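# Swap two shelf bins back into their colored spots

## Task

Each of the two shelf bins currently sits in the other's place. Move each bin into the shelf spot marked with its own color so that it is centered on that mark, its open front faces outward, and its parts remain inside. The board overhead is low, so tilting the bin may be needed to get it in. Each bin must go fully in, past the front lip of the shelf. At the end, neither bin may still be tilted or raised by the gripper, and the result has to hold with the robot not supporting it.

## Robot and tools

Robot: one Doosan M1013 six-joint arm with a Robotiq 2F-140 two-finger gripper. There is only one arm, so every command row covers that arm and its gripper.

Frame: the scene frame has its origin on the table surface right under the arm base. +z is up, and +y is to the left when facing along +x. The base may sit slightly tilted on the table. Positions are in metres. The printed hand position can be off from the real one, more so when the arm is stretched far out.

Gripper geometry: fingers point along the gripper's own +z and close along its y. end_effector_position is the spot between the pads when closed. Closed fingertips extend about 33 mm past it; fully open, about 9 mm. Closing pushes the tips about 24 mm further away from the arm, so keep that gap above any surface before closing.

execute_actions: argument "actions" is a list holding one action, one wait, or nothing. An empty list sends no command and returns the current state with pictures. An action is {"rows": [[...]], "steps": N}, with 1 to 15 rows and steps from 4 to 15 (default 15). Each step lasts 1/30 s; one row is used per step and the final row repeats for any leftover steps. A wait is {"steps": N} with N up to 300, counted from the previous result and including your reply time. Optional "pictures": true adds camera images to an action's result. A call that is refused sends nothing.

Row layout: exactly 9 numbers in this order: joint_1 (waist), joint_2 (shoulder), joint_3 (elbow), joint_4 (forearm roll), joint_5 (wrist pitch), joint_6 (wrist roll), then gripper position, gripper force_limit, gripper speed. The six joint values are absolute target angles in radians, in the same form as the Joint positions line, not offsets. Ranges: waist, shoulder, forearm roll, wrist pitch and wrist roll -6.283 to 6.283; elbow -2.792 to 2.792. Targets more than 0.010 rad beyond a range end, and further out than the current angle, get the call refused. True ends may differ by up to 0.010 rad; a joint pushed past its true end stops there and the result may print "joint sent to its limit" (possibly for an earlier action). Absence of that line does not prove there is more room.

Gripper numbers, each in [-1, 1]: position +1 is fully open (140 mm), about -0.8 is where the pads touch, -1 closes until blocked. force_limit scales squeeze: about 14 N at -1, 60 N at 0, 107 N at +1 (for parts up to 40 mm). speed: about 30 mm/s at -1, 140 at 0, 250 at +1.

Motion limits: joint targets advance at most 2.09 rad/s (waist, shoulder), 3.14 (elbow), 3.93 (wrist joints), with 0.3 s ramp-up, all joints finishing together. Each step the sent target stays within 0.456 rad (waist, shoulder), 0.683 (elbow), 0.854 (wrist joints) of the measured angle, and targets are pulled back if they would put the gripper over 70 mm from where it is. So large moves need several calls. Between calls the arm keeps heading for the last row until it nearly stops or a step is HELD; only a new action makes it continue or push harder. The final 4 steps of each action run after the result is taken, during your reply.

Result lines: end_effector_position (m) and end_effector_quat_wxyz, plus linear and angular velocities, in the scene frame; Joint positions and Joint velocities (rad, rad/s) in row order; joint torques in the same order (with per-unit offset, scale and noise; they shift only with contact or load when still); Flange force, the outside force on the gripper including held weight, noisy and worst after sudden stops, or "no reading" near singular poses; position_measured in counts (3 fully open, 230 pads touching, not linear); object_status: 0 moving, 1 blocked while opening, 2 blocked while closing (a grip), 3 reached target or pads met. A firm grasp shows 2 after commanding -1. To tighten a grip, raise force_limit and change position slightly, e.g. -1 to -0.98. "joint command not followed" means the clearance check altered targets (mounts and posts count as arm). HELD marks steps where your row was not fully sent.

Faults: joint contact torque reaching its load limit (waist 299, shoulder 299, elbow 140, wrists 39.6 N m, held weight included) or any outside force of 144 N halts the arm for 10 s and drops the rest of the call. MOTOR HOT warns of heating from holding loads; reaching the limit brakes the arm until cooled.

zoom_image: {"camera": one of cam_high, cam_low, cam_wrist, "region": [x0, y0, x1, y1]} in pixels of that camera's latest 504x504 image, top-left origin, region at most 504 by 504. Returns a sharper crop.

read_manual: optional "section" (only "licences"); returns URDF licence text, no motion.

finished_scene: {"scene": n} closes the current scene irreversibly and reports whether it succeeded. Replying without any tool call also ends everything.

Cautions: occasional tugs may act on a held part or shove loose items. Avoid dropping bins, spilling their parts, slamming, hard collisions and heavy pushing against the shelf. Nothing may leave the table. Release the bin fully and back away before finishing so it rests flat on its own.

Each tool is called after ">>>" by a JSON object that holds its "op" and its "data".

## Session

>>> {"op": "execute_actions", "data": {"actions": []}}

Scene clock: 0.00 s of 14400.00 s.
end_effector_position=(+0.8880, +0.3703, +0.1172) position_measured=3 object_status=3 end_effector_quat_wxyz=(+0.510, +0.108, +0.853, -0.005) end_effector_velocity=(+0.000, +0.000, +0.001) end_effector_angular_velocity=(+0.000, -0.002, -0.000)
Joint positions: [ 0.524  0.586  1.804 -1.863  0.619  0.847]
Joint velocities: [-0.    -0.001 -0.001 -0.     0.    -0.   ]
Joint torques (N m, as the joint torque sensors report them, + toward a larger angle): no reading
Flange force (N, the push that the arm receives, along the gripper's own x y z axes): no reading

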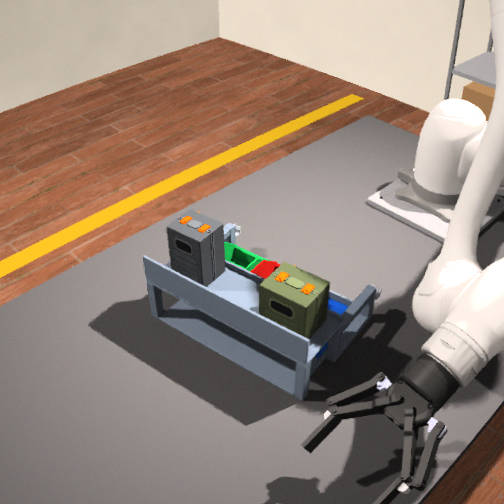

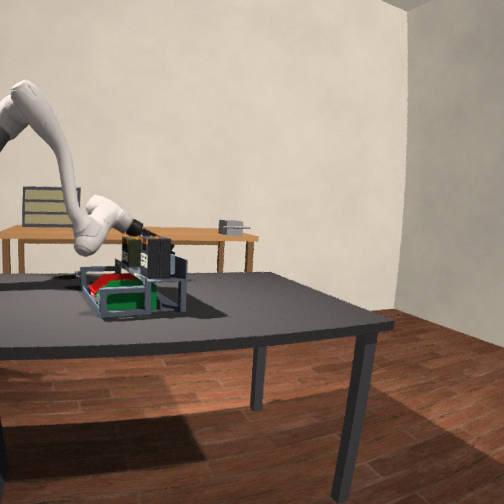

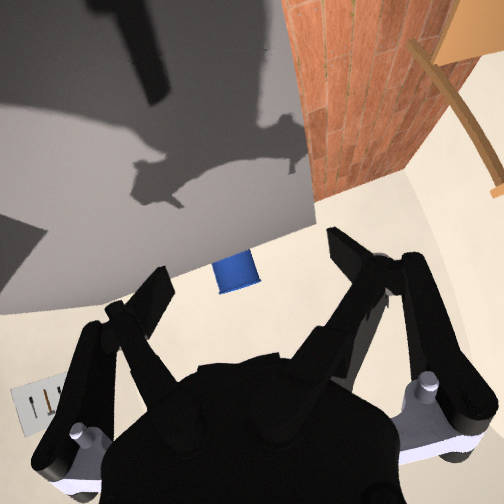

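>>> {"op": "execute_actions", "data": {"actions": [{"rows":[[0.524,0.05,1.804,-1.0,0.9,0,-0.3,0,0]]}]}}

>>> {"op": "execute_actions", "data": {"actions": [{"steps":25}]}}

>>> {"op": "execute_actions", "data": {"actions": [{"rows":[[0.3,-0.05,1.85,0,1.3,-1.2,-0.3,0,0]]}]}}

>>> {"op": "execute_actions", "data": {"actions": [{"steps":15}]}}

>>> {"op": "execute_actions", "data": {"actions": [{"rows":[[-0.139,0.0886,1.955,0,1.098,-1.8816,-0.3,0,0]]}]}}

>>> {"op": "execute_actions", "data": {"actions": [{"steps":20}], "pictures": true}}

Scene clock: 6.80 s of 14400.00 s.
end_effector_position=(+0.8539, +0.3083, +0.2608) position_measured=75 object_status=0 end_effector_quat_wxyz=(+0.520, +0.164, +0.837, -0.050) end_effector_velocity=(-0.181, -0.202, +0.457) end_effector_angular_velocity=(+0.019, +0.033, -0.422)
Joint positions: [ 0.524  0.395  1.804 -1.54   0.724  0.53 ]
Joint velocities: [-0.    -0.676 -0.     1.051  0.343 -1.036]
Joint torques (N m, as the joint torque sensors report them, + toward a larger angle): [ -1.16 -70.31 -28.63  -1.56   1.48   0.19]
Flange force (N, the push that the arm receives, along the gripper's own x y z axes): [-6.3 2.1 -4.7]
Steps of this call (steps 1 to 90: nothing new was sent; then 3.43 s passed at rest; steps 91 to 101: the first 11 steps of this action). Readings (joint positions | what the end effector reports):
91: [0.524 0.586 1.804 -1.863 0.619 0.847] | position_measured=3 object_status=0
92: [0.524 0.582 1.804 -1.855 0.621 0.840] | position_measured=6 object_status=0
94: [0.524 0.552 1.804 -1.797 0.640 0.783] | position_measured=22 object_status=0
98: [0.524 0.463 1.804 -1.645 0.690 0.633] | position_measured=52 object_status=0
101: the state above

Scene clock: 7.63 s of 14400.00 s.
end_effector_position=(+0.7155, +0.2247, +0.4390) position_measured=167 object_status=3 end_effector_quat_wxyz=(+0.455, +0.227, +0.859, -0.062) end_effector_velocity=(+0.000, +0.000, -0.000) end_effector_angular_velocity=(+0.000, +0.000, +0.001)
Joint positions: [ 0.524  0.05   1.804 -1.     0.9    0.   ]
Joint velocities: [-0.     0.    -0.001  0.001 -0.    -0.001]
Joint torques (N m, as the joint torque sensors report them, + toward a larger angle): [ -1.41 -44.32 -36.73  -0.16   0.17   0.24]
Flange force (N, the push that the arm receives, along the gripper's own x y z axes): [-5.2 4.9 -2.6]
Kept back: nothing.
Steps of this call (steps 1 to 4: the last 4 steps of your previous action; steps 5 to 25: the robot went on to your last target). Readings (joint positions | what the end effector reports):
1: [0.524 0.372 1.804 -1.504 0.736 0.495] | position_measured=82 object_status=0
2: [0.524 0.349 1.804 -1.468 0.748 0.459] | position_measured=90 object_status=0
4: [0.524 0.302 1.804 -1.394 0.772 0.386] | position_measured=105 object_status=0
8: [0.524 0.204 1.804 -1.241 0.822 0.236] | position_measured=135 object_status=0
25: the state above

Scene clock: 8.00 s of 14400.00 s.
end_effector_position=(+0.6209, +0.1651, +0.3660) position_measured=167 object_status=3 end_effector_quat_wxyz=(+0.261, +0.212, +0.936, -0.108) end_effector_velocity=(-0.369, -0.046, -0.212) end_effector_angular_velocity=(+0.201, +1.616, +0.638)
Joint positions: [ 0.422  0.005  1.825 -0.563  1.082 -0.464]
Joint velocities: [-0.338 -0.152  0.069  1.541  0.598 -2.001]
Joint torques (N m, as the joint torque sensors report them, + toward a larger angle): [ -2.92 -43.26 -37.75   1.52  -0.02   0.19]
Flange force (N, the push that the arm receives, along the gripper's own x y z axes): [-2.9 9.0 -3.4]
Steps of this call (steps 1 to 11: the first 11 steps of this action). Readings (joint positions | what the end effector reports):
1: [0.524 0.050 1.804 -1.000 0.900 -0.000] | position_measured=167 object_status=3
2: [0.522 0.049 1.804 -0.991 0.904 -0.008] | position_measured=167 object_status=3
4: [0.507 0.043 1.807 -0.934 0.931 -0.066] | position_measured=167 object_status=3
8: [0.457 0.020 1.818 -0.723 1.020 -0.278] | position_measured=167 object_status=3
11: the state above

Scene clock: 8.50 s of 14400.00 s.
end_effector_position=(+0.4879, +0.2031, +0.3287) position_measured=167 object_status=3 end_effector_quat_wxyz=(+0.020, +0.022, +1.000, +0.005) end_effector_velocity=(-0.001, +0.001, +0.000) end_effector_angular_velocity=(+0.002, +0.002, +0.003)
Joint positions: [ 0.3  -0.05  1.85 -0.    1.3  -1.2 ]
Joint velocities: [-0.    -0.    -0.     0.003  0.001 -0.004]
Joint torques (N m, as the joint torque sensors report them, + toward a larger angle): [ -2.65 -32.27 -38.16   3.36   0.66   0.14]
Flange force (N, the push that the arm receives, along the gripper's own x y z axes): [2.3 3.8 -3.5]
Kept back: nothing.
Steps of this call (steps 1 to 4: the last 4 steps of your previous action; steps 5 to 15: the robot went on to your last target). Readings (joint positions | what the end effector reports):
1: [0.411 -0.000 1.827 -0.510 1.102 -0.533] | position_measured=167 object_status=3
2: [0.399 -0.006 1.830 -0.457 1.123 -0.603] | position_measured=167 object_status=3
4: [0.375 -0.016 1.834 -0.348 1.165 -0.746] | position_measured=167 object_status=3
8: [0.328 -0.037 1.844 -0.130 1.250 -1.031] | position_measured=167 object_status=3
15: the state above

Scene clock: 8.87 s of 14400.00 s.
end_effector_position=(+0.5374, +0.0909, +0.2630) position_measured=167 object_status=3 end_effector_quat_wxyz=(+0.011, -0.040, +0.999, -0.001) end_effector_velocity=(+0.116, -0.422, -0.232) end_effector_angular_velocity=(-0.033, +0.076, +0.433)
Joint positions: [ 0.075  0.021  1.904  0.     1.197 -1.549]
Joint velocities: [-0.792  0.251  0.188  0.    -0.362 -1.225]
Joint torques (N m, as the joint torque sensors report them, + toward a larger angle): [  0.94 -40.37 -35.57   3.49   0.51  -0.33]
Flange force (N, the push that the arm receives, along the gripper's own x y z axes): [-1.5 -1.9 -4.3]
Steps of this call (steps 1 to 11: the first 11 steps of this action). Readings (joint positions | what the end effector reports):
1: [0.300 -0.050 1.850 -0.000 1.300 -1.200] | position_measured=167 object_status=3
2: [0.296 -0.049 1.851 -0.000 1.298 -1.207] | position_measured=167 object_status=3
4: [0.265 -0.040 1.858 0.000 1.284 -1.255] | position_measured=167 object_status=3
8: [0.156 -0.005 1.885 0.000 1.234 -1.424] | position_measured=167 object_status=3
11: the state above

Scene clock: 9.53 s of 14400.00 s.
end_effector_position=(+0.5528, -0.0268, +0.2001) position_measured=167 object_status=3 end_effector_quat_wxyz=(+0.000, -0.099, +0.995, -0.002) end_effector_velocity=(-0.000, +0.000, +0.000) end_effector_angular_velocity=(+0.000, -0.000, -0.001)
Joint positions: [-0.139  0.089  1.955  0.     1.098 -1.882]
Joint velocities: [ 0.    -0.     0.     0.    -0.     0.001]
Joint torques (N m, as the joint torque sensors report them, + toward a larger angle): [ -3.67 -45.29 -33.3    3.41   0.61  -0.19]
Flange force (N, the push that the arm receives, along the gripper's own x y z axes): [-7.0 5.0 -3.7]
Kept back: nothing.
Steps of this call (steps 1 to 4: the last 4 steps of your previous action; steps 5 to 20: the robot went on to your last target). Readings (joint positions | what the end effector reports):
1: [0.049 0.029 1.910 0.000 1.184 -1.590] | position_measured=167 object_status=3
2: [0.022 0.038 1.917 0.000 1.172 -1.632] | position_measured=167 object_status=3
4: [-0.032 0.055 1.929 0.000 1.147 -1.715] | position_measured=167 object_status=3
8: [-0.125 0.084 1.952 0.000 1.104 -1.860] | position_measured=167 object_status=3
20: the state above

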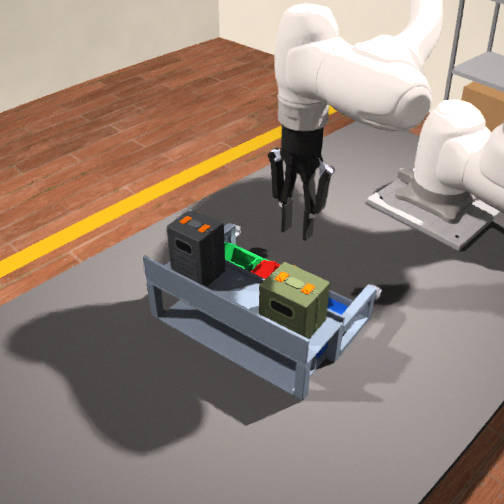

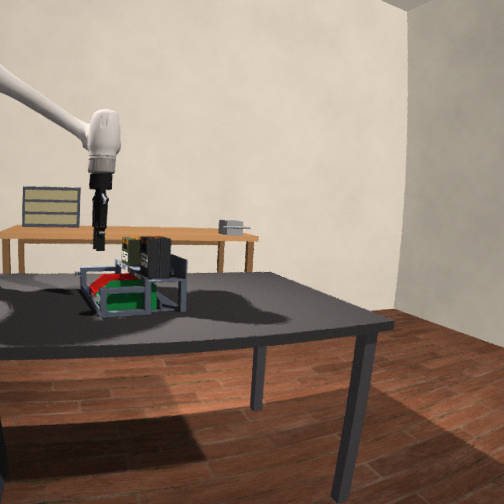

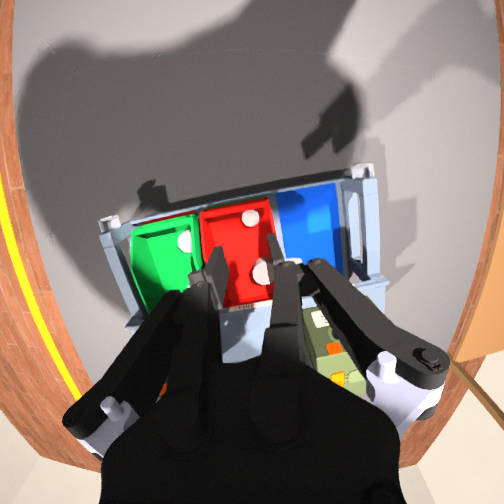

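>>> {"op": "execute_actions", "data": {"actions": [{"rows":[[-0.0519,0.1742,2.0009,0,0.9665,-1.7845,-0.3,0,0]]}], "pictures": true}}

Scene clock: 10.07 s of 14400.00 s.
end_effector_position=(+0.5680, +0.0210, +0.1299) position_measured=167 object_status=3 end_effector_quat_wxyz=(+0.000, -0.095, +0.996, -0.002) end_effector_velocity=(+0.001, -0.000, +0.000) end_effector_angular_velocity=(-0.000, -0.002, -0.001)
Joint positions: [-0.052  0.174  2.001 -0.     0.967 -1.785]
Joint velocities: [ 0.    -0.    -0.    -0.    -0.001  0.002]
Joint torques (N m, as the joint torque sensors report them, + toward a larger angle): [ -1.93 -46.03 -30.89   3.16   0.43  -0.03]
Flange force (N, the push that the arm receives, along the gripper's own x y z axes): [0.4 2.2 -5.4]
Steps of this call (steps 1 to 5: the robot went on to your last target; steps 6 to 16: the first 11 steps of this action). Readings (joint positions | what the end effector reports):
6: [-0.139 0.089 1.955 0.000 1.098 -1.882] | position_measured=167 object_status=3
7: [-0.135 0.092 1.957 0.000 1.091 -1.878] | position_measured=167 object_status=3
9: [-0.105 0.122 1.973 0.000 1.046 -1.844] | position_measured=167 object_status=3
13: [-0.052 0.174 2.001 -0.000 0.968 -1.785] | position_measured=167 object_status=3
16: the state above

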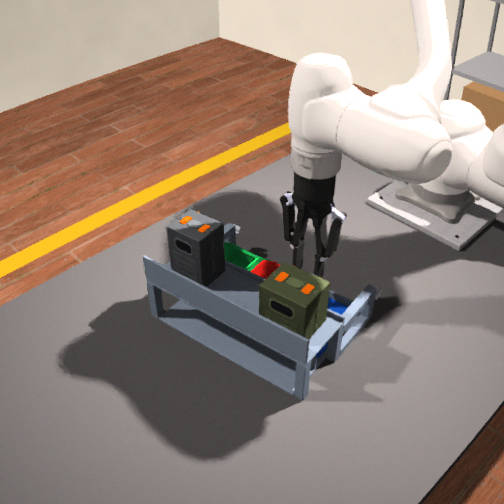

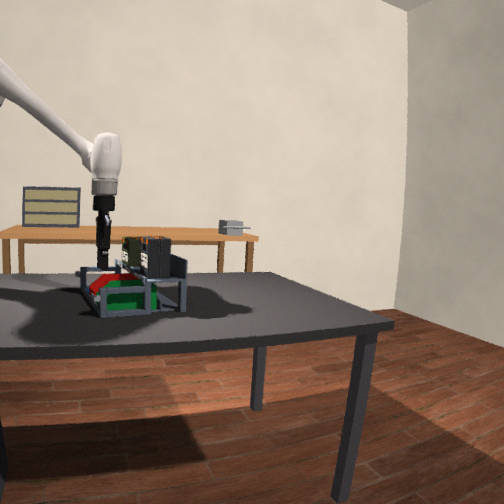

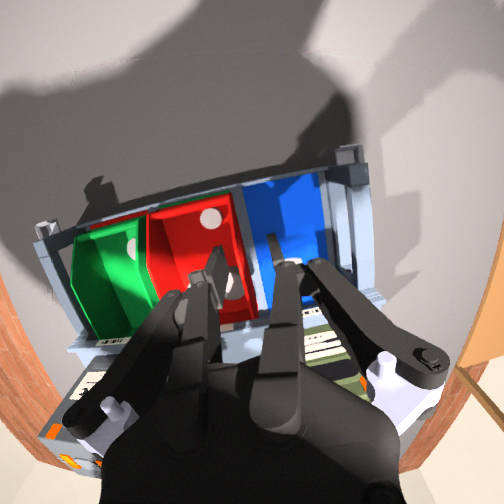

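>>> {"op": "execute_actions", "data": {"actions": [{"rows":[[-0.0654,0.19,1.997,0,0.9546,-1.798,-0.3,0.5,-0.5],[-0.0654,0.19,1.997,0,0.9546,-1.798,-0.3,0.5,-0.5],[-0.0654,0.19,1.997,0,0.9546,-1.798,-0.3,0.5,-0.5],[-0.0654,0.19,1.997,0,0.9546,-1.798,-0.3,0.5,-0.5],[-0.0654,0.2464,2.0435,0,0.8517,-1.798,-0.3,0.5,-0.5]]}], "pictures": true}}

>>> {"op": "execute_actions", "data": {"actions": [{"rows":[[-0.0654,0.2464,2.0435,0,0.8517,-1.798,-1,0.5,-0.5]]}]}}

>>> {"op": "execute_actions", "data": {"actions": [{"steps":10}]}}

>>> {"op": "execute_actions", "data": {"actions": [{"rows":[[-0.0606,0.2612,2.0163,-0.009,0.9008,-1.7887,-1,0.5,-0.5],[-0.0606,0.2612,2.0163,-0.009,0.9008,-1.7887,-1,0.5,-0.5],[-0.0606,0.2612,2.0163,-0.009,0.9008,-1.7887,-1,0.5,-0.5],[-0.0558,0.276,1.9891,-0.018,0.9499,-1.7794,-1,0.5,-0.5],[-0.0558,0.276,1.9891,-0.018,0.9499,-1.7794,-1,0.5,-0.5],[-0.0558,0.276,1.9891,-0.018,0.9499,-1.7794,-1,0.5,-0.5],[-0.0509,0.2909,1.9619,-0.027,0.9989,-1.7701,-1,0.5,-0.5],[-0.0509,0.2909,1.9619,-0.027,0.9989,-1.7701,-1,0.5,-0.5],[-0.0509,0.2909,1.9619,-0.027,0.9989,-1.7701,-1,0.5,-0.5],[-0.0461,0.3057,1.9347,-0.0358,1.048,-1.7608,-1,0.5,-0.5]]}]}}

>>> {"op": "execute_actions", "data": {"actions": [{"rows":[[-0.0502,0.2895,1.9523,-0.0365,1.0464,-1.7645,-1,0.5,-0.5],[-0.0502,0.2895,1.9523,-0.0365,1.0464,-1.7645,-1,0.5,-0.5],[-0.0502,0.2895,1.9523,-0.0365,1.0464,-1.7645,-1,0.5,-0.5],[-0.0543,0.2733,1.9699,-0.0373,1.0449,-1.7682,-1,0.5,-0.5]],"steps":12}], "pictures": true}}

Scene clock: 11.10 s of 14400.00 s.
end_effector_position=(+0.5724, +0.0128, +0.0699) position_measured=167 object_status=3 end_effector_quat_wxyz=(-0.000, -0.094, +0.996, -0.002) end_effector_velocity=(+0.009, -0.000, +0.000) end_effector_angular_velocity=(-0.001, -0.026, -0.000)
Joint positions: [-0.065  0.247  2.044 -0.     0.852 -1.798]
Joint velocities: [ 0.    -0.    -0.001  0.    -0.025  0.   ]
Joint torques (N m, as the joint torque sensors report them, + toward a larger angle): [ -0.51 -78.71 -41.01   3.83   0.5    0.37]
Flange force (N, the push that the arm receives, along the gripper's own x y z axes): [4.4 6.1 -10.6]
Steps of this call (steps 1 to 4: the last 4 steps of your previous action; steps 5 to 15: the robot went on to your last target; steps 16 to 20: nothing new was sent; steps 21 to 31: the first 11 steps of this action). Readings (joint positions | what the end effector reports):
21: [-0.052 0.174 2.001 -0.000 0.966 -1.784] | position_measured=167 object_status=3
22: [-0.055 0.177 2.000 -0.000 0.964 -1.787] | position_measured=167 object_status=3
24: [-0.065 0.189 1.998 -0.000 0.955 -1.797] | position_measured=167 object_status=3
28: [-0.065 0.222 2.024 0.000 0.894 -1.798] | position_measured=167 object_status=3
31: the state above

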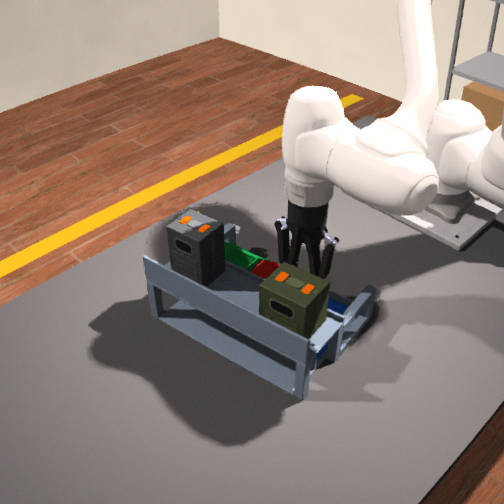

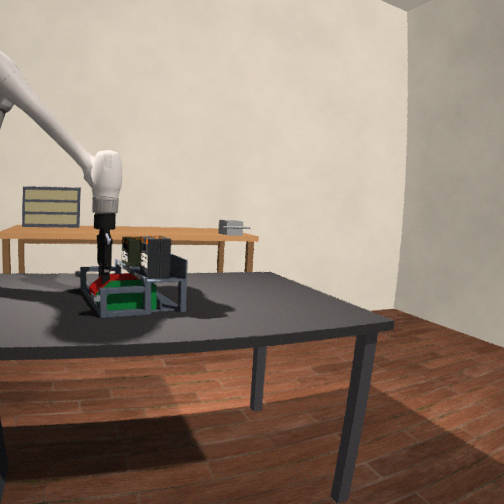

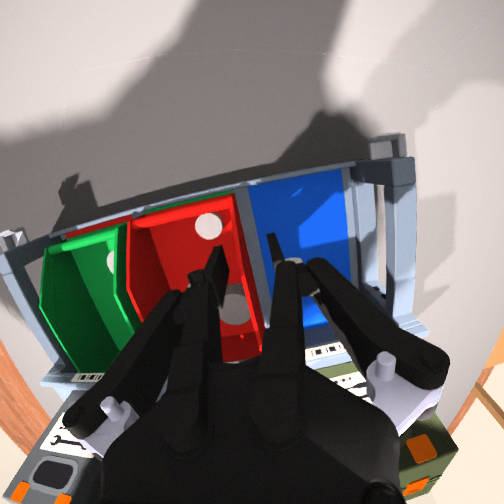

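Scene clock: 11.60 s of 14400.00 s.
end_effector_position=(+0.5727, +0.0128, +0.0700) position_measured=211 object_status=0 end_effector_quat_wxyz=(+0.000, -0.094, +0.996, -0.002) end_effector_velocity=(-0.000, -0.000, -0.000) end_effector_angular_velocity=(-0.000, +0.001, +0.001)
Joint positions: [-0.065  0.246  2.044 -0.     0.852 -1.798]
Joint velocities: [-0.     0.     0.001 -0.    -0.    -0.001]
Joint torques (N m, as the joint torque sensors report them, + toward a larger angle): [ -1.3  -54.4  -28.2    3.05   1.11   0.  ]
Flange force (N, the push that the arm receives, along the gripper's own x y z axes): [-3.0 1.4 -2.5]
Steps of this call (steps 1 to 4: the last 4 steps of your previous action; steps 5 to 15: the first 11 steps of this action). Readings (joint positions | what the end effector reports):
5: [-0.065 0.247 2.044 -0.000 0.852 -1.798] | position_measured=167 object_status=0
6: [-0.065 0.247 2.044 -0.000 0.852 -1.798] | position_measured=169 object_status=0
8: [-0.065 0.247 2.044 -0.000 0.852 -1.798] | position_measured=178 object_status=0
12: [-0.065 0.246 2.044 -0.000 0.852 -1.798] | position_measured=197 object_status=0
15: the state above

Scene clock: 11.93 s of 14400.00 s.
end_effector_position=(+0.5727, +0.0128, +0.0701) position_measured=231 object_status=3 end_effector_quat_wxyz=(+0.000, -0.094, +0.996, -0.002) end_effector_velocity=(+0.000, +0.000, +0.000) end_effector_angular_velocity=(+0.000, -0.001, +0.001)
Joint positions: [-0.065  0.246  2.043  0.     0.852 -1.798]
Joint velocities: [ 0.    -0.    -0.001  0.    -0.    -0.001]
Joint torques (N m, as the joint torque sensors report them, + toward a larger angle): [ -0.65 -55.33 -28.32   2.92   0.54  -0.1 ]
Flange force (N, the push that the arm receives, along the gripper's own x y z axes): [-3.9 0.2 -2.5]
Kept back: nothing.
Steps of this call (steps 1 to 4: the last 4 steps of your previous action; steps 5 to 10: the robot went on to your last target). Readings (joint positions | what the end effector reports):
1: [-0.065 0.246 2.044 -0.000 0.852 -1.798] | position_measured=215 object_status=0
2: [-0.065 0.246 2.044 -0.000 0.852 -1.798] | position_measured=220 object_status=0
4: [-0.065 0.246 2.043 0.000 0.852 -1.798] | position_measured=229 object_status=0
8: [-0.065 0.246 2.043 0.000 0.852 -1.798] | position_measured=231 object_status=0
10: the state above

Scene clock: 12.30 s of 14400.00 s.
end_effector_position=(+0.5759, +0.0136, +0.0816) position_measured=231 object_status=3 end_effector_quat_wxyz=(-0.060, -0.095, +0.994, -0.007) end_effector_velocity=(+0.005, +0.000, +0.051) end_effector_angular_velocity=(-0.099, +0.450, -0.000)
Joint positions: [-0.05   0.294  1.956 -0.029  1.01  -1.768]
Joint velocities: [ 0.059  0.174 -0.321 -0.109  0.598  0.113]
Joint torques (N m, as the joint torque sensors report them, + toward a larger angle): [ -1.12 -44.52 -31.57   2.53   2.79  -0.05]
Flange force (N, the push that the arm receives, along the gripper's own x y z axes): [0.1 0.8 -9.7]
Steps of this call (steps 1 to 11: the first 11 steps of this action). Readings (joint positions | what the end effector reports):
1: [-0.065 0.246 2.043 0.000 0.852 -1.798] | position_measured=231 object_status=3
2: [-0.065 0.248 2.040 -0.001 0.859 -1.798] | position_measured=231 object_status=3
4: [-0.061 0.259 2.019 -0.008 0.895 -1.790] | position_measured=231 object_status=3
8: [-0.055 0.279 1.983 -0.020 0.961 -1.777] | position_measured=231 object_status=3
11: the state above

Scene clock: 12.70 s of 14400.00 s.
end_effector_position=(+0.5567, +0.0090, +0.0895) position_measured=231 object_status=3 end_effector_quat_wxyz=(-0.074, -0.095, +0.993, -0.009) end_effector_velocity=(+0.000, -0.002, +0.001) end_effector_angular_velocity=(+0.001, -0.007, -0.002)
Joint positions: [-0.054  0.273  1.97  -0.037  1.045 -1.768]
Joint velocities: [-0.004 -0.005  0.003  0.001 -0.005 -0.002]
Joint torques (N m, as the joint torque sensors report them, + toward a larger angle): [  0.38 -51.78 -32.63   2.48   0.88  -0.13]
Flange force (N, the push that the arm receives, along the gripper's own x y z axes): [0.9 -1.2 -1.1]
Steps of this call (steps 1 to 4: the last 4 steps of your previous action; steps 5 to 12: the first 8 steps of this action). Readings (joint positions | what the end effector reports):
5: [-0.046 0.306 1.935 -0.036 1.048 -1.761] | position_measured=231 object_status=3
6: [-0.047 0.302 1.938 -0.036 1.048 -1.761] | position_measured=231 object_status=3
8: [-0.050 0.290 1.952 -0.037 1.047 -1.764] | position_measured=231 object_status=3
12: the state above

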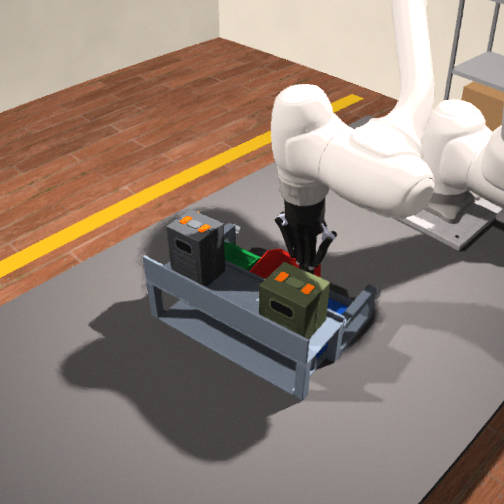

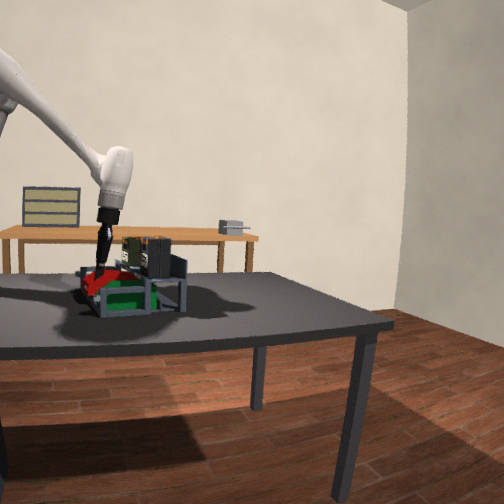

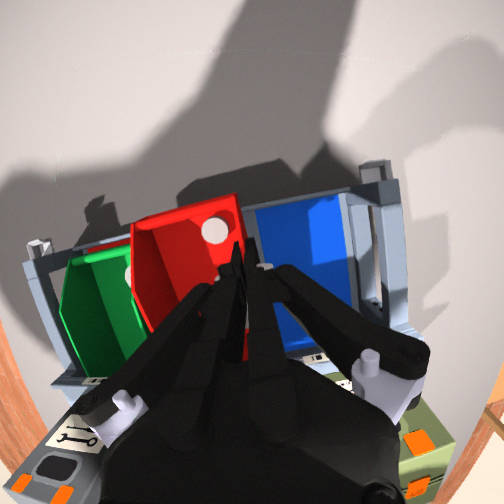

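>>> {"op": "execute_actions", "data": {"actions": [{"rows":[[-0.0626,0.241,2.0051,-0.0387,1.0417,-1.7756,-1,0.5,-0.5],[-0.0626,0.241,2.0051,-0.0387,1.0417,-1.7756,-1,0.5,-0.5],[-0.0626,0.241,2.0051,-0.0387,1.0417,-1.7756,-1,0.5,-0.5],[-0.0708,0.2086,2.0404,-0.04,1.0386,-1.783,-1,0.5,-0.5],[-0.0708,0.2086,2.0404,-0.04,1.0386,-1.783,-1,0.5,-0.5],[-0.0708,0.2086,2.0404,-0.04,1.0386,-1.783,-1,0.5,-0.5],[-0.0791,0.1763,2.0756,-0.0416,1.0354,-1.7904,-1,0.5,-0.5],[-0.0791,0.1763,2.0756,-0.0416,1.0354,-1.7904,-1,0.5,-0.5],[-0.0791,0.1763,2.0756,-0.0416,1.0354,-1.7904,-1,0.5,-0.5],[-0.0873,0.1439,2.1108,-0.0431,1.0323,-1.7978,-1,0.5,-0.5]]}]}}

>>> {"op": "execute_actions", "data": {"actions": [{"rows":[[-0.06,0.081,2.167,-0.034,1.01,-1.775,-1,0.5,-0.5],[-0.06,0.081,2.167,-0.034,1.01,-1.775,-1,0.5,-0.5],[-0.06,0.081,2.167,-0.034,1.01,-1.775,-1,0.5,-0.5],[-0.025,0.018,2.223,-0.026,0.988,-1.744,-1,0.5,-0.5],[-0.025,0.018,2.223,-0.026,0.988,-1.744,-1,0.5,-0.5],[-0.025,0.018,2.223,-0.026,0.988,-1.744,-1,0.5,-0.5],[0.02,-0.045,2.279,-0.017,0.966,-1.703,-1,0.5,-0.5],[0.02,-0.045,2.279,-0.017,0.966,-1.703,-1,0.5,-0.5],[0.02,-0.045,2.279,-0.017,0.966,-1.703,-1,0.5,-0.5],[0.08,-0.108,2.335,-0.009,0.944,-1.6475,-1,0.5,-0.5],[0.08,-0.108,2.335,-0.009,0.944,-1.6475,-1,0.5,-0.5],[0.08,-0.108,2.335,-0.009,0.944,-1.6475,-1,0.5,-0.5],[0.1434,-0.1713,2.3913,0,0.9216,-1.5892,-1,0.5,-0.5]]}]}}

>>> {"op": "execute_actions", "data": {"actions": [{"steps":10}], "pictures": true}}

>>> {"op": "execute_actions", "data": {"actions": [{"rows":[[0.1434,-0.148,2.408,0,0.8816,-1.5892,-1,0.5,-0.5],[0.1434,-0.148,2.408,0,0.8816,-1.5892,-1,0.5,-0.5],[0.1434,-0.148,2.408,0,0.8816,-1.5892,-1,0.5,-0.5],[0.1434,-0.125,2.424,0,0.8426,-1.5892,-1,0.5,-0.5],[0.1434,-0.125,2.424,0,0.8426,-1.5892,-1,0.5,-0.5],[0.1434,-0.125,2.424,0,0.8426,-1.5892,-1,0.5,-0.5],[0.1434,-0.11,2.434,0,0.8176,-1.5892,-1,0.5,-0.5],[0.1434,-0.11,2.434,0,0.8176,-1.5892,-1,0.5,-0.5],[0.1434,-0.11,2.434,0,0.8176,-1.5892,-1,0.5,-0.5],[0.1434,-0.1018,2.4394,0,0.804,-1.5892,-1,0.5,-0.5]]}]}}

>>> {"op": "execute_actions", "data": {"actions": [{"rows":[[0.1434,-0.1018,2.4394,0,0.804,-1.5892,-0.3,0.5,-0.3]],"steps":12}]}}

>>> {"op": "execute_actions", "data": {"actions": [{"rows":[[0.1434,-0.2,2.369,0,0.9726,-1.5892,-0.3,0.5,-0.3]],"steps":12}]}}

>>> {"op": "execute_actions", "data": {"actions": [{"rows":[[-0.2479,0.221,1.943,0,0.9776,-1.9805,-0.3,0.5,-0.3]]}]}}

>>> {"op": "execute_actions", "data": {"actions": [{"steps":25}], "pictures": true}}

Scene clock: 13.50 s of 14400.00 s.
end_effector_position=(+0.4914, -0.0035, +0.0996) position_measured=231 object_status=3 end_effector_quat_wxyz=(-0.074, -0.095, +0.993, -0.009) end_effector_velocity=(-0.233, -0.039, +0.022) end_effector_angular_velocity=(+0.001, -0.002, -0.001)
Joint positions: [-0.081  0.17   2.082 -0.042  1.035 -1.792]
Joint velocities: [-0.097 -0.363  0.399 -0.016 -0.041 -0.086]
Joint torques (N m, as the joint torque sensors report them, + toward a larger angle): [  0.48 -71.28 -23.71   1.6    2.4    0.69]
Flange force (N, the push that the arm receives, along the gripper's own x y z axes): [-5.0 1.1 3.8]
Steps of this call (steps 1 to 4: the last 4 steps of your previous action; steps 5 to 13: the robot went on to your last target; steps 14 to 24: the first 11 steps of this action). Readings (joint positions | what the end effector reports):
14: [-0.054 0.273 1.970 -0.037 1.045 -1.768] | position_measured=231 object_status=3
15: [-0.055 0.269 1.974 -0.037 1.044 -1.769] | position_measured=231 object_status=3
17: [-0.061 0.247 1.999 -0.038 1.042 -1.774] | position_measured=231 object_status=3
21: [-0.072 0.202 2.047 -0.040 1.038 -1.784] | position_measured=231 object_status=3
24: the state above

Scene clock: 14.00 s of 14400.00 s.
end_effector_position=(+0.3913, +0.0490, +0.1126) position_measured=231 object_status=3 end_effector_quat_wxyz=(-0.029, -0.095, +0.995, -0.007) end_effector_velocity=(-0.310, +0.221, +0.006) end_effector_angular_velocity=(+0.063, -0.320, -0.016)
Joint positions: [ 0.021 -0.045  2.279 -0.017  0.966 -1.702]
Joint velocities: [ 0.531 -0.666  0.593  0.094 -0.242  0.495]
Joint torques (N m, as the joint torque sensors report them, + toward a larger angle): [ 11.48 -54.26 -23.57   2.36   1.56   0.05]
Flange force (N, the push that the arm receives, along the gripper's own x y z axes): [-7.3 -1.3 5.3]
Steps of this call (steps 1 to 4: the last 4 steps of your previous action; steps 5 to 15: the first 11 steps of this action). Readings (joint positions | what the end effector reports):
5: [-0.087 0.144 2.111 -0.043 1.032 -1.798] | position_measured=231 object_status=3
6: [-0.086 0.140 2.114 -0.043 1.031 -1.797] | position_measured=231 object_status=3
8: [-0.073 0.110 2.141 -0.038 1.020 -1.786] | position_measured=231 object_status=3
12: [-0.025 0.019 2.222 -0.026 0.988 -1.744] | position_measured=231 object_status=3
15: the state above

Scene clock: 14.33 s of 14400.00 s.
end_effector_position=(+0.3289, +0.0921, +0.1096) position_measured=231 object_status=3 end_effector_quat_wxyz=(+0.000, -0.094, +0.996, -0.002) end_effector_velocity=(-0.002, -0.000, -0.001) end_effector_angular_velocity=(-0.001, +0.002, -0.000)
Joint positions: [ 0.144 -0.171  2.391  0.     0.922 -1.589]
Joint velocities: [-0.    -0.001  0.002 -0.     0.001  0.001]
Joint torques (N m, as the joint torque sensors report them, + toward a larger angle): [ -1.66 -16.64 -32.57   2.78   0.65  -0.26]
Flange force (N, the push that the arm receives, along the gripper's own x y z axes): [-2.5 6.0 2.2]
Kept back: nothing.
Steps of this call (steps 1 to 4: the last 4 steps of your previous action; steps 5 to 10: the robot went on to your last target). Readings (joint positions | what the end effector reports):
1: [0.041 -0.069 2.300 -0.014 0.958 -1.683] | position_measured=231 object_status=3
2: [0.061 -0.089 2.318 -0.012 0.951 -1.665] | position_measured=231 object_status=3
4: [0.104 -0.132 2.356 -0.006 0.936 -1.625] | position_measured=231 object_status=3
8: [0.144 -0.171 2.391 -0.000 0.922 -1.589] | position_measured=231 object_status=3
10: the state above

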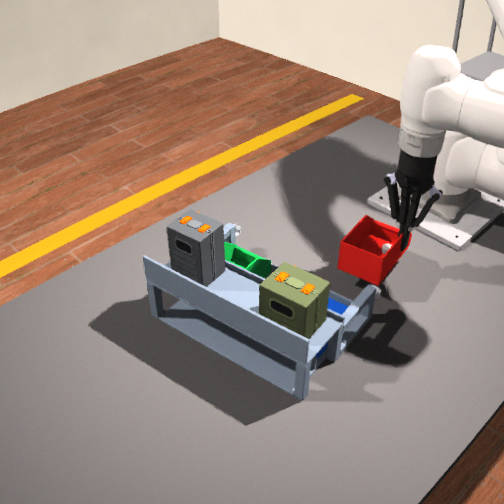

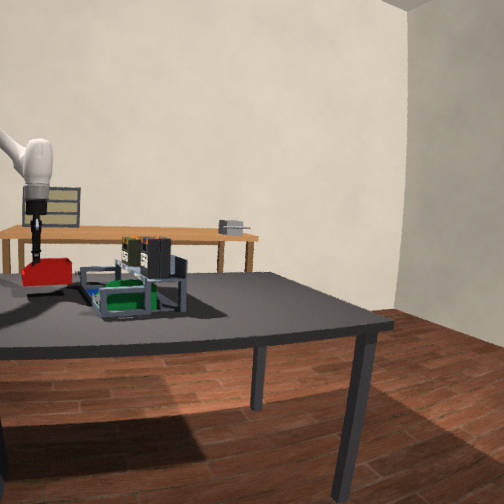

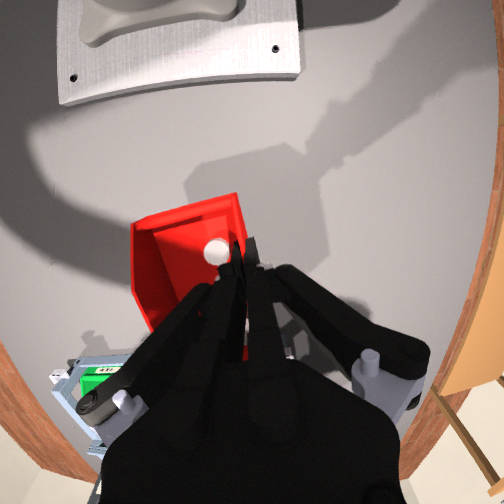

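Scene clock: 14.70 s of 14400.00 s.
end_effector_position=(+0.3290, +0.0919, +0.0685) position_measured=231 object_status=3 end_effector_quat_wxyz=(+0.001, -0.094, +0.996, -0.002) end_effector_velocity=(+0.003, +0.000, -0.081) end_effector_angular_velocity=(+0.003, -0.014, -0.001)
Joint positions: [ 0.143 -0.107  2.436  0.     0.812 -1.589]
Joint velocities: [ 0.     0.136  0.086  0.    -0.236  0.001]
Joint torques (N m, as the joint torque sensors report them, + toward a larger angle): [ -5.45  -6.36 -22.22   1.5    0.61   0.21]
Flange force (N, the push that the arm receives, along the gripper's own x y z axes): [-9.4 7.8 5.5]
Steps of this call (steps 1 to 11: the first 11 steps of this action). Readings (joint positions | what the end effector reports):
1: [0.144 -0.171 2.391 0.000 0.921 -1.589] | position_measured=231 object_status=3
2: [0.144 -0.168 2.394 0.000 0.915 -1.589] | position_measured=231 object_status=3
4: [0.144 -0.150 2.407 0.000 0.885 -1.589] | position_measured=231 object_status=3
8: [0.143 -0.120 2.427 0.000 0.834 -1.589] | position_measured=231 object_status=3
11: the state above

Scene clock: 15.10 s of 14400.00 s.
end_effector_position=(+0.3287, +0.0918, +0.0655) position_measured=193 object_status=0 end_effector_quat_wxyz=(+0.000, -0.094, +0.996, -0.002) end_effector_velocity=(+0.000, +0.000, +0.000) end_effector_angular_velocity=(+0.000, -0.000, -0.001)
Joint positions: [ 0.143 -0.102  2.439  0.     0.804 -1.589]
Joint velocities: [-0. -0. -0.  0.  0.  0.]
Joint torques (N m, as the joint torque sensors report them, + toward a larger angle): [ -3.97 -18.67 -26.81   2.32   0.83   0.26]
Flange force (N, the push that the arm receives, along the gripper's own x y z axes): [-3.9 11.0 -2.7]
Steps of this call (steps 1 to 4: the last 4 steps of your previous action; steps 5 to 12: the first 8 steps of this action). Readings (joint positions | what the end effector reports):
5: [0.143 -0.102 2.439 0.000 0.804 -1.589] | position_measured=231 object_status=0
6: [0.143 -0.102 2.439 0.000 0.804 -1.589] | position_measured=231 object_status=0
8: [0.143 -0.102 2.439 0.000 0.804 -1.589] | position_measured=217 object_status=0
12: the state above

Scene clock: 15.50 s of 14400.00 s.
end_effector_position=(+0.3281, +0.0919, +0.1290) position_measured=167 object_status=3 end_effector_quat_wxyz=(+0.001, -0.094, +0.996, -0.002) end_effector_velocity=(-0.008, -0.001, +0.035) end_effector_angular_velocity=(-0.001, +0.005, -0.000)
Joint positions: [ 0.143 -0.2    2.369 -0.     0.971 -1.589]
Joint velocities: [ 0.    -0.057 -0.034 -0.001  0.096  0.001]
Joint torques (N m, as the joint torque sensors report them, + toward a larger angle): [ -5.49  22.12 -18.07   1.78   0.09  -0.05]
Flange force (N, the push that the arm receives, along the gripper's own x y z axes): [-2.1 0.0 -3.5]
Steps of this call (steps 1 to 4: the last 4 steps of your previous action; steps 5 to 12: the first 8 steps of this action). Readings (joint positions | what the end effector reports):
5: [0.143 -0.102 2.439 0.000 0.804 -1.589] | position_measured=167 object_status=0
6: [0.143 -0.105 2.437 -0.000 0.811 -1.589] | position_measured=167 object_status=0
8: [0.143 -0.136 2.415 -0.000 0.864 -1.589] | position_measured=167 object_status=0
12: the state above

Scene clock: 16.00 s of 14400.00 s.
end_effector_position=(+0.4635, +0.0277, +0.1433) position_measured=167 object_status=3 end_effector_quat_wxyz=(+0.000, -0.094, +0.996, -0.002) end_effector_velocity=(+0.436, -0.297, +0.004) end_effector_angular_velocity=(-0.000, +0.002, -0.002)
Joint positions: [-0.043  0.     2.166  0.     0.975 -1.775]
Joint velocities: [-0.626  0.673 -0.68  -0.     0.008 -0.624]
Joint torques (N m, as the joint torque sensors report them, + toward a larger angle): [ -4.62 -32.62 -29.48   2.79   0.86   0.02]
Flange force (N, the push that the arm receives, along the gripper's own x y z axes): [-5.0 6.1 -3.0]
Steps of this call (steps 1 to 4: the last 4 steps of your previous action; steps 5 to 15: the first 11 steps of this action). Readings (joint positions | what the end effector reports):
5: [0.143 -0.200 2.369 -0.000 0.973 -1.589] | position_measured=167 object_status=3
6: [0.140 -0.196 2.365 -0.000 0.973 -1.592] | position_measured=167 object_status=3
8: [0.111 -0.166 2.334 -0.000 0.973 -1.621] | position_measured=167 object_status=3
12: [0.021 -0.069 2.236 0.000 0.974 -1.711] | position_measured=167 object_status=3
15: the state above

Scene clock: 16.83 s of 14400.00 s.
end_effector_position=(+0.5923, -0.0972, +0.1298) position_measured=167 object_status=3 end_effector_quat_wxyz=(+0.000, -0.094, +0.996, -0.002) end_effector_velocity=(+0.000, +0.000, +0.000) end_effector_angular_velocity=(+0.000, -0.001, +0.000)
Joint positions: [-0.248  0.221  1.943  0.     0.978 -1.98 ]
Joint velocities: [ 0.    -0.    -0.     0.001 -0.001 -0.   ]
Joint torques (N m, as the joint torque sensors report them, + toward a larger angle): [ -1.72 -55.04 -32.66   2.83   0.37   0.12]
Flange force (N, the push that the arm receives, along the gripper's own x y z axes): [-1.3 1.9 -3.2]
Kept back: nothing.
Steps of this call (steps 1 to 4: the last 4 steps of your previous action; steps 5 to 25: the robot went on to your last target). Readings (joint positions | what the end effector reports):
1: [-0.064 0.023 2.143 0.000 0.975 -1.796] | position_measured=167 object_status=3
2: [-0.085 0.046 2.120 0.000 0.975 -1.817] | position_measured=167 object_status=3
4: [-0.126 0.090 2.075 0.000 0.976 -1.859] | position_measured=167 object_status=3
8: [-0.208 0.178 1.987 0.000 0.977 -1.940] | position_measured=167 object_status=3
25: the state above

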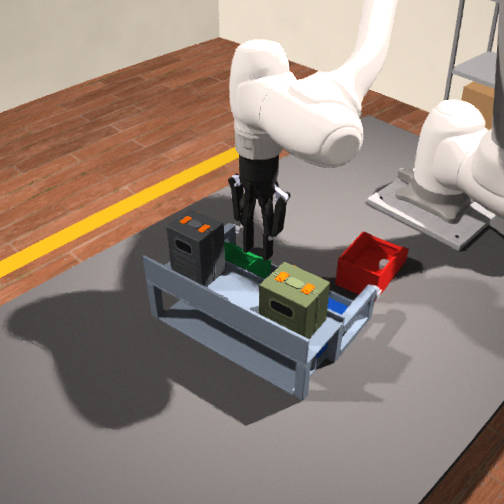

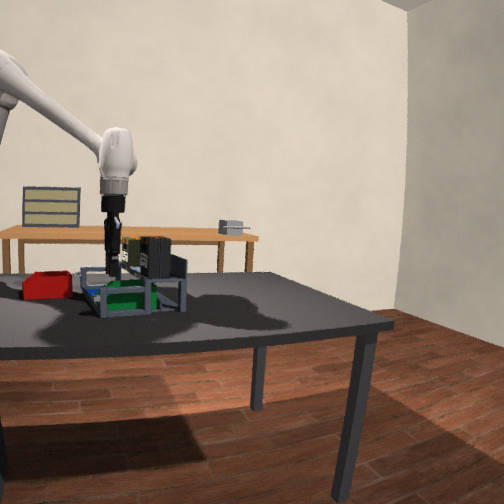

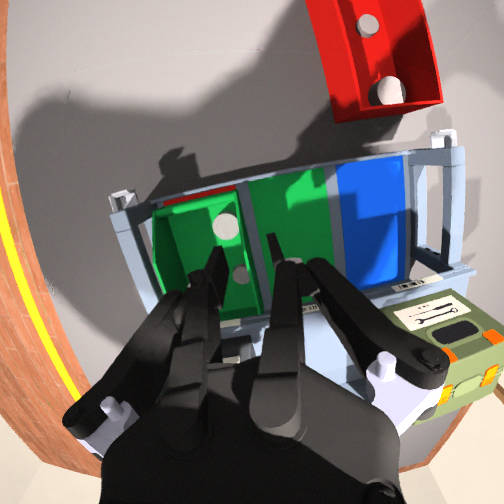

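>>> {"op": "execute_actions", "data": {"actions": [{"rows":[[-0.2479,0.2858,1.989,0,0.8668,-1.9805,-0.3,0.5,-0.5]],"steps":14}], "pictures": true}}

>>> {"op": "execute_actions", "data": {"actions": [{"rows":[[-0.2479,0.2858,1.989,0,0.8668,-1.9805,-1,0.5,-0.5]]}]}}

>>> {"op": "execute_actions", "data": {"actions": [{"steps":10}], "pictures": true}}

Scene clock: 17.37 s of 14400.00 s.
end_effector_position=(+0.5938, -0.0976, +0.0702) position_measured=167 object_status=3 end_effector_quat_wxyz=(+0.000, -0.094, +0.996, -0.002) end_effector_velocity=(-0.001, +0.000, -0.001) end_effector_angular_velocity=(-0.000, +0.001, +0.001)
Joint positions: [-0.248  0.286  1.989 -0.     0.867 -1.981]
Joint velocities: [ 0.     0.     0.001 -0.    -0.    -0.001]
Joint torques (N m, as the joint torque sensors report them, + toward a larger angle): [ -4.93 -54.16 -25.48   2.36   0.82  -0.02]
Flange force (N, the push that the arm receives, along the gripper's own x y z axes): [-6.6 4.7 -4.9]
Steps of this call (steps 1 to 6: the robot went on to your last target; steps 7 to 16: the first 10 steps of this action). Readings (joint positions | what the end effector reports):
7: [-0.248 0.221 1.943 0.000 0.977 -1.980] | position_measured=167 object_status=3
8: [-0.248 0.225 1.945 0.000 0.970 -1.981] | position_measured=167 object_status=3
10: [-0.248 0.254 1.967 0.000 0.920 -1.981] | position_measured=167 object_status=3
14: [-0.248 0.286 1.989 -0.000 0.867 -1.981] | position_measured=167 object_status=3
16: the state above

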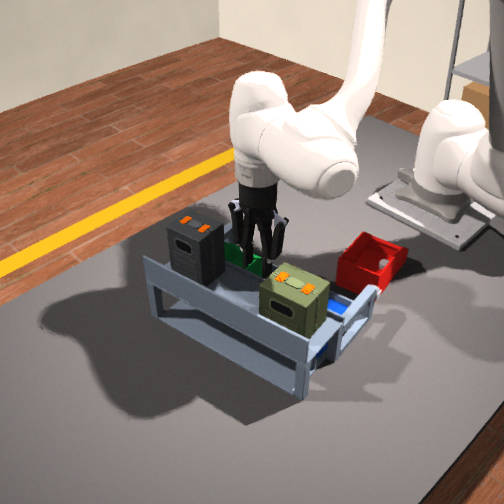

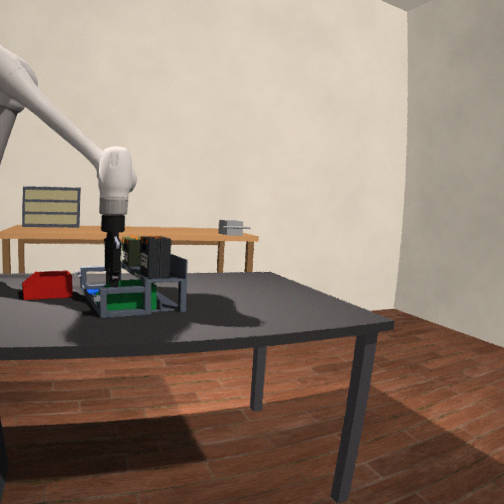

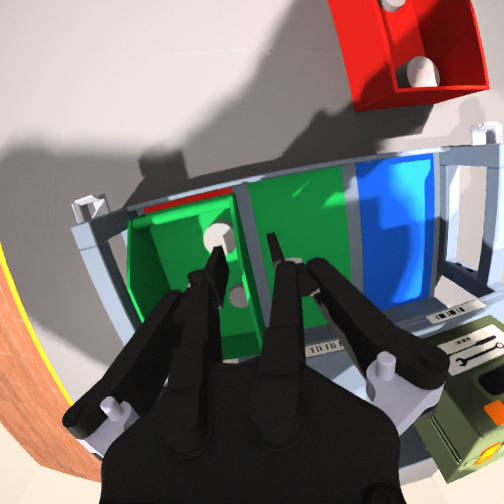

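Scene clock: 17.87 s of 14400.00 s.
end_effector_position=(+0.5938, -0.0976, +0.0704) position_measured=211 object_status=0 end_effector_quat_wxyz=(+0.000, -0.094, +0.996, -0.002) end_effector_velocity=(+0.002, -0.001, +0.001) end_effector_angular_velocity=(-0.000, -0.004, -0.000)
Joint positions: [-0.248  0.286  1.989 -0.     0.867 -1.981]
Joint velocities: [-0.001 -0.    -0.001  0.001 -0.003 -0.001]
Joint torques (N m, as the joint torque sensors report them, + toward a larger angle): [ -3.17 -57.44 -29.09   3.28   0.94   0.02]
Flange force (N, the push that the arm receives, along the gripper's own x y z axes): [-2.0 4.1 -4.3]
Steps of this call (steps 1 to 4: the last 4 steps of your previous action; steps 5 to 15: the first 11 steps of this action). Readings (joint positions | what the end effector reports):
5: [-0.248 0.286 1.989 -0.000 0.867 -1.981] | position_measured=167 object_status=0
6: [-0.248 0.286 1.989 -0.000 0.867 -1.981] | position_measured=169 object_status=0
8: [-0.248 0.286 1.989 -0.000 0.867 -1.981] | position_measured=178 object_status=0
12: [-0.248 0.286 1.989 -0.000 0.867 -1.981] | position_measured=197 object_status=0
15: the state above

Scene clock: 18.20 s of 14400.00 s.
end_effector_position=(+0.5939, -0.0977, +0.0704) position_measured=231 object_status=3 end_effector_quat_wxyz=(+0.000, -0.094, +0.996, -0.002) end_effector_velocity=(+0.000, -0.000, +0.000) end_effector_angular_velocity=(-0.000, -0.001, -0.002)
Joint positions: [-0.248  0.286  1.989 -0.     0.867 -1.981]
Joint velocities: [ 0.    -0.    -0.    -0.     0.     0.002]
Joint torques (N m, as the joint torque sensors report them, + toward a larger angle): [ -3.81 -55.26 -27.7    2.46   1.02   0.01]
Flange force (N, the push that the arm receives, along the gripper's own x y z axes): [-2.0 5.6 -7.5]
Kept back: nothing.
Steps of this call (steps 1 to 4: the last 4 steps of your previous action; steps 5 to 10: the robot went on to your last target). Readings (joint positions | what the end effector reports):
1: [-0.248 0.286 1.989 -0.000 0.867 -1.981] | position_measured=215 object_status=0
2: [-0.248 0.286 1.989 -0.000 0.867 -1.981] | position_measured=220 object_status=0
4: [-0.248 0.286 1.989 -0.000 0.867 -1.981] | position_measured=229 object_status=0
8: [-0.248 0.286 1.989 -0.000 0.867 -1.981] | position_measured=231 object_status=0
10: the state above

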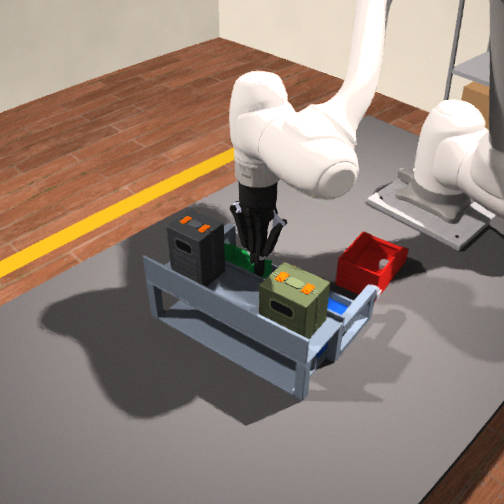

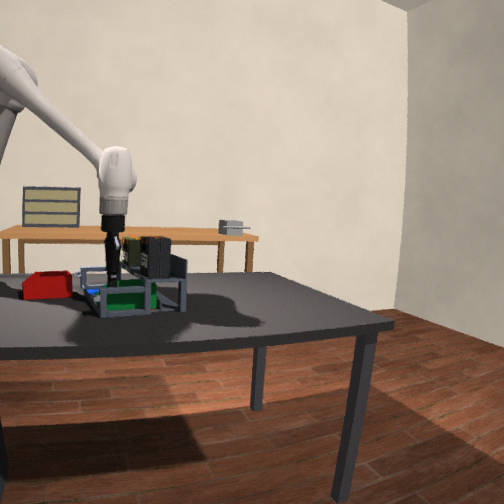

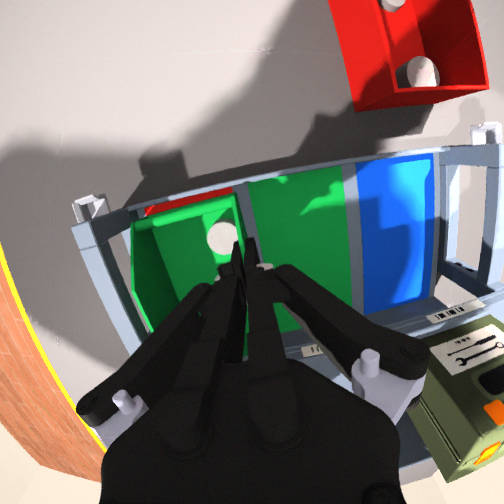

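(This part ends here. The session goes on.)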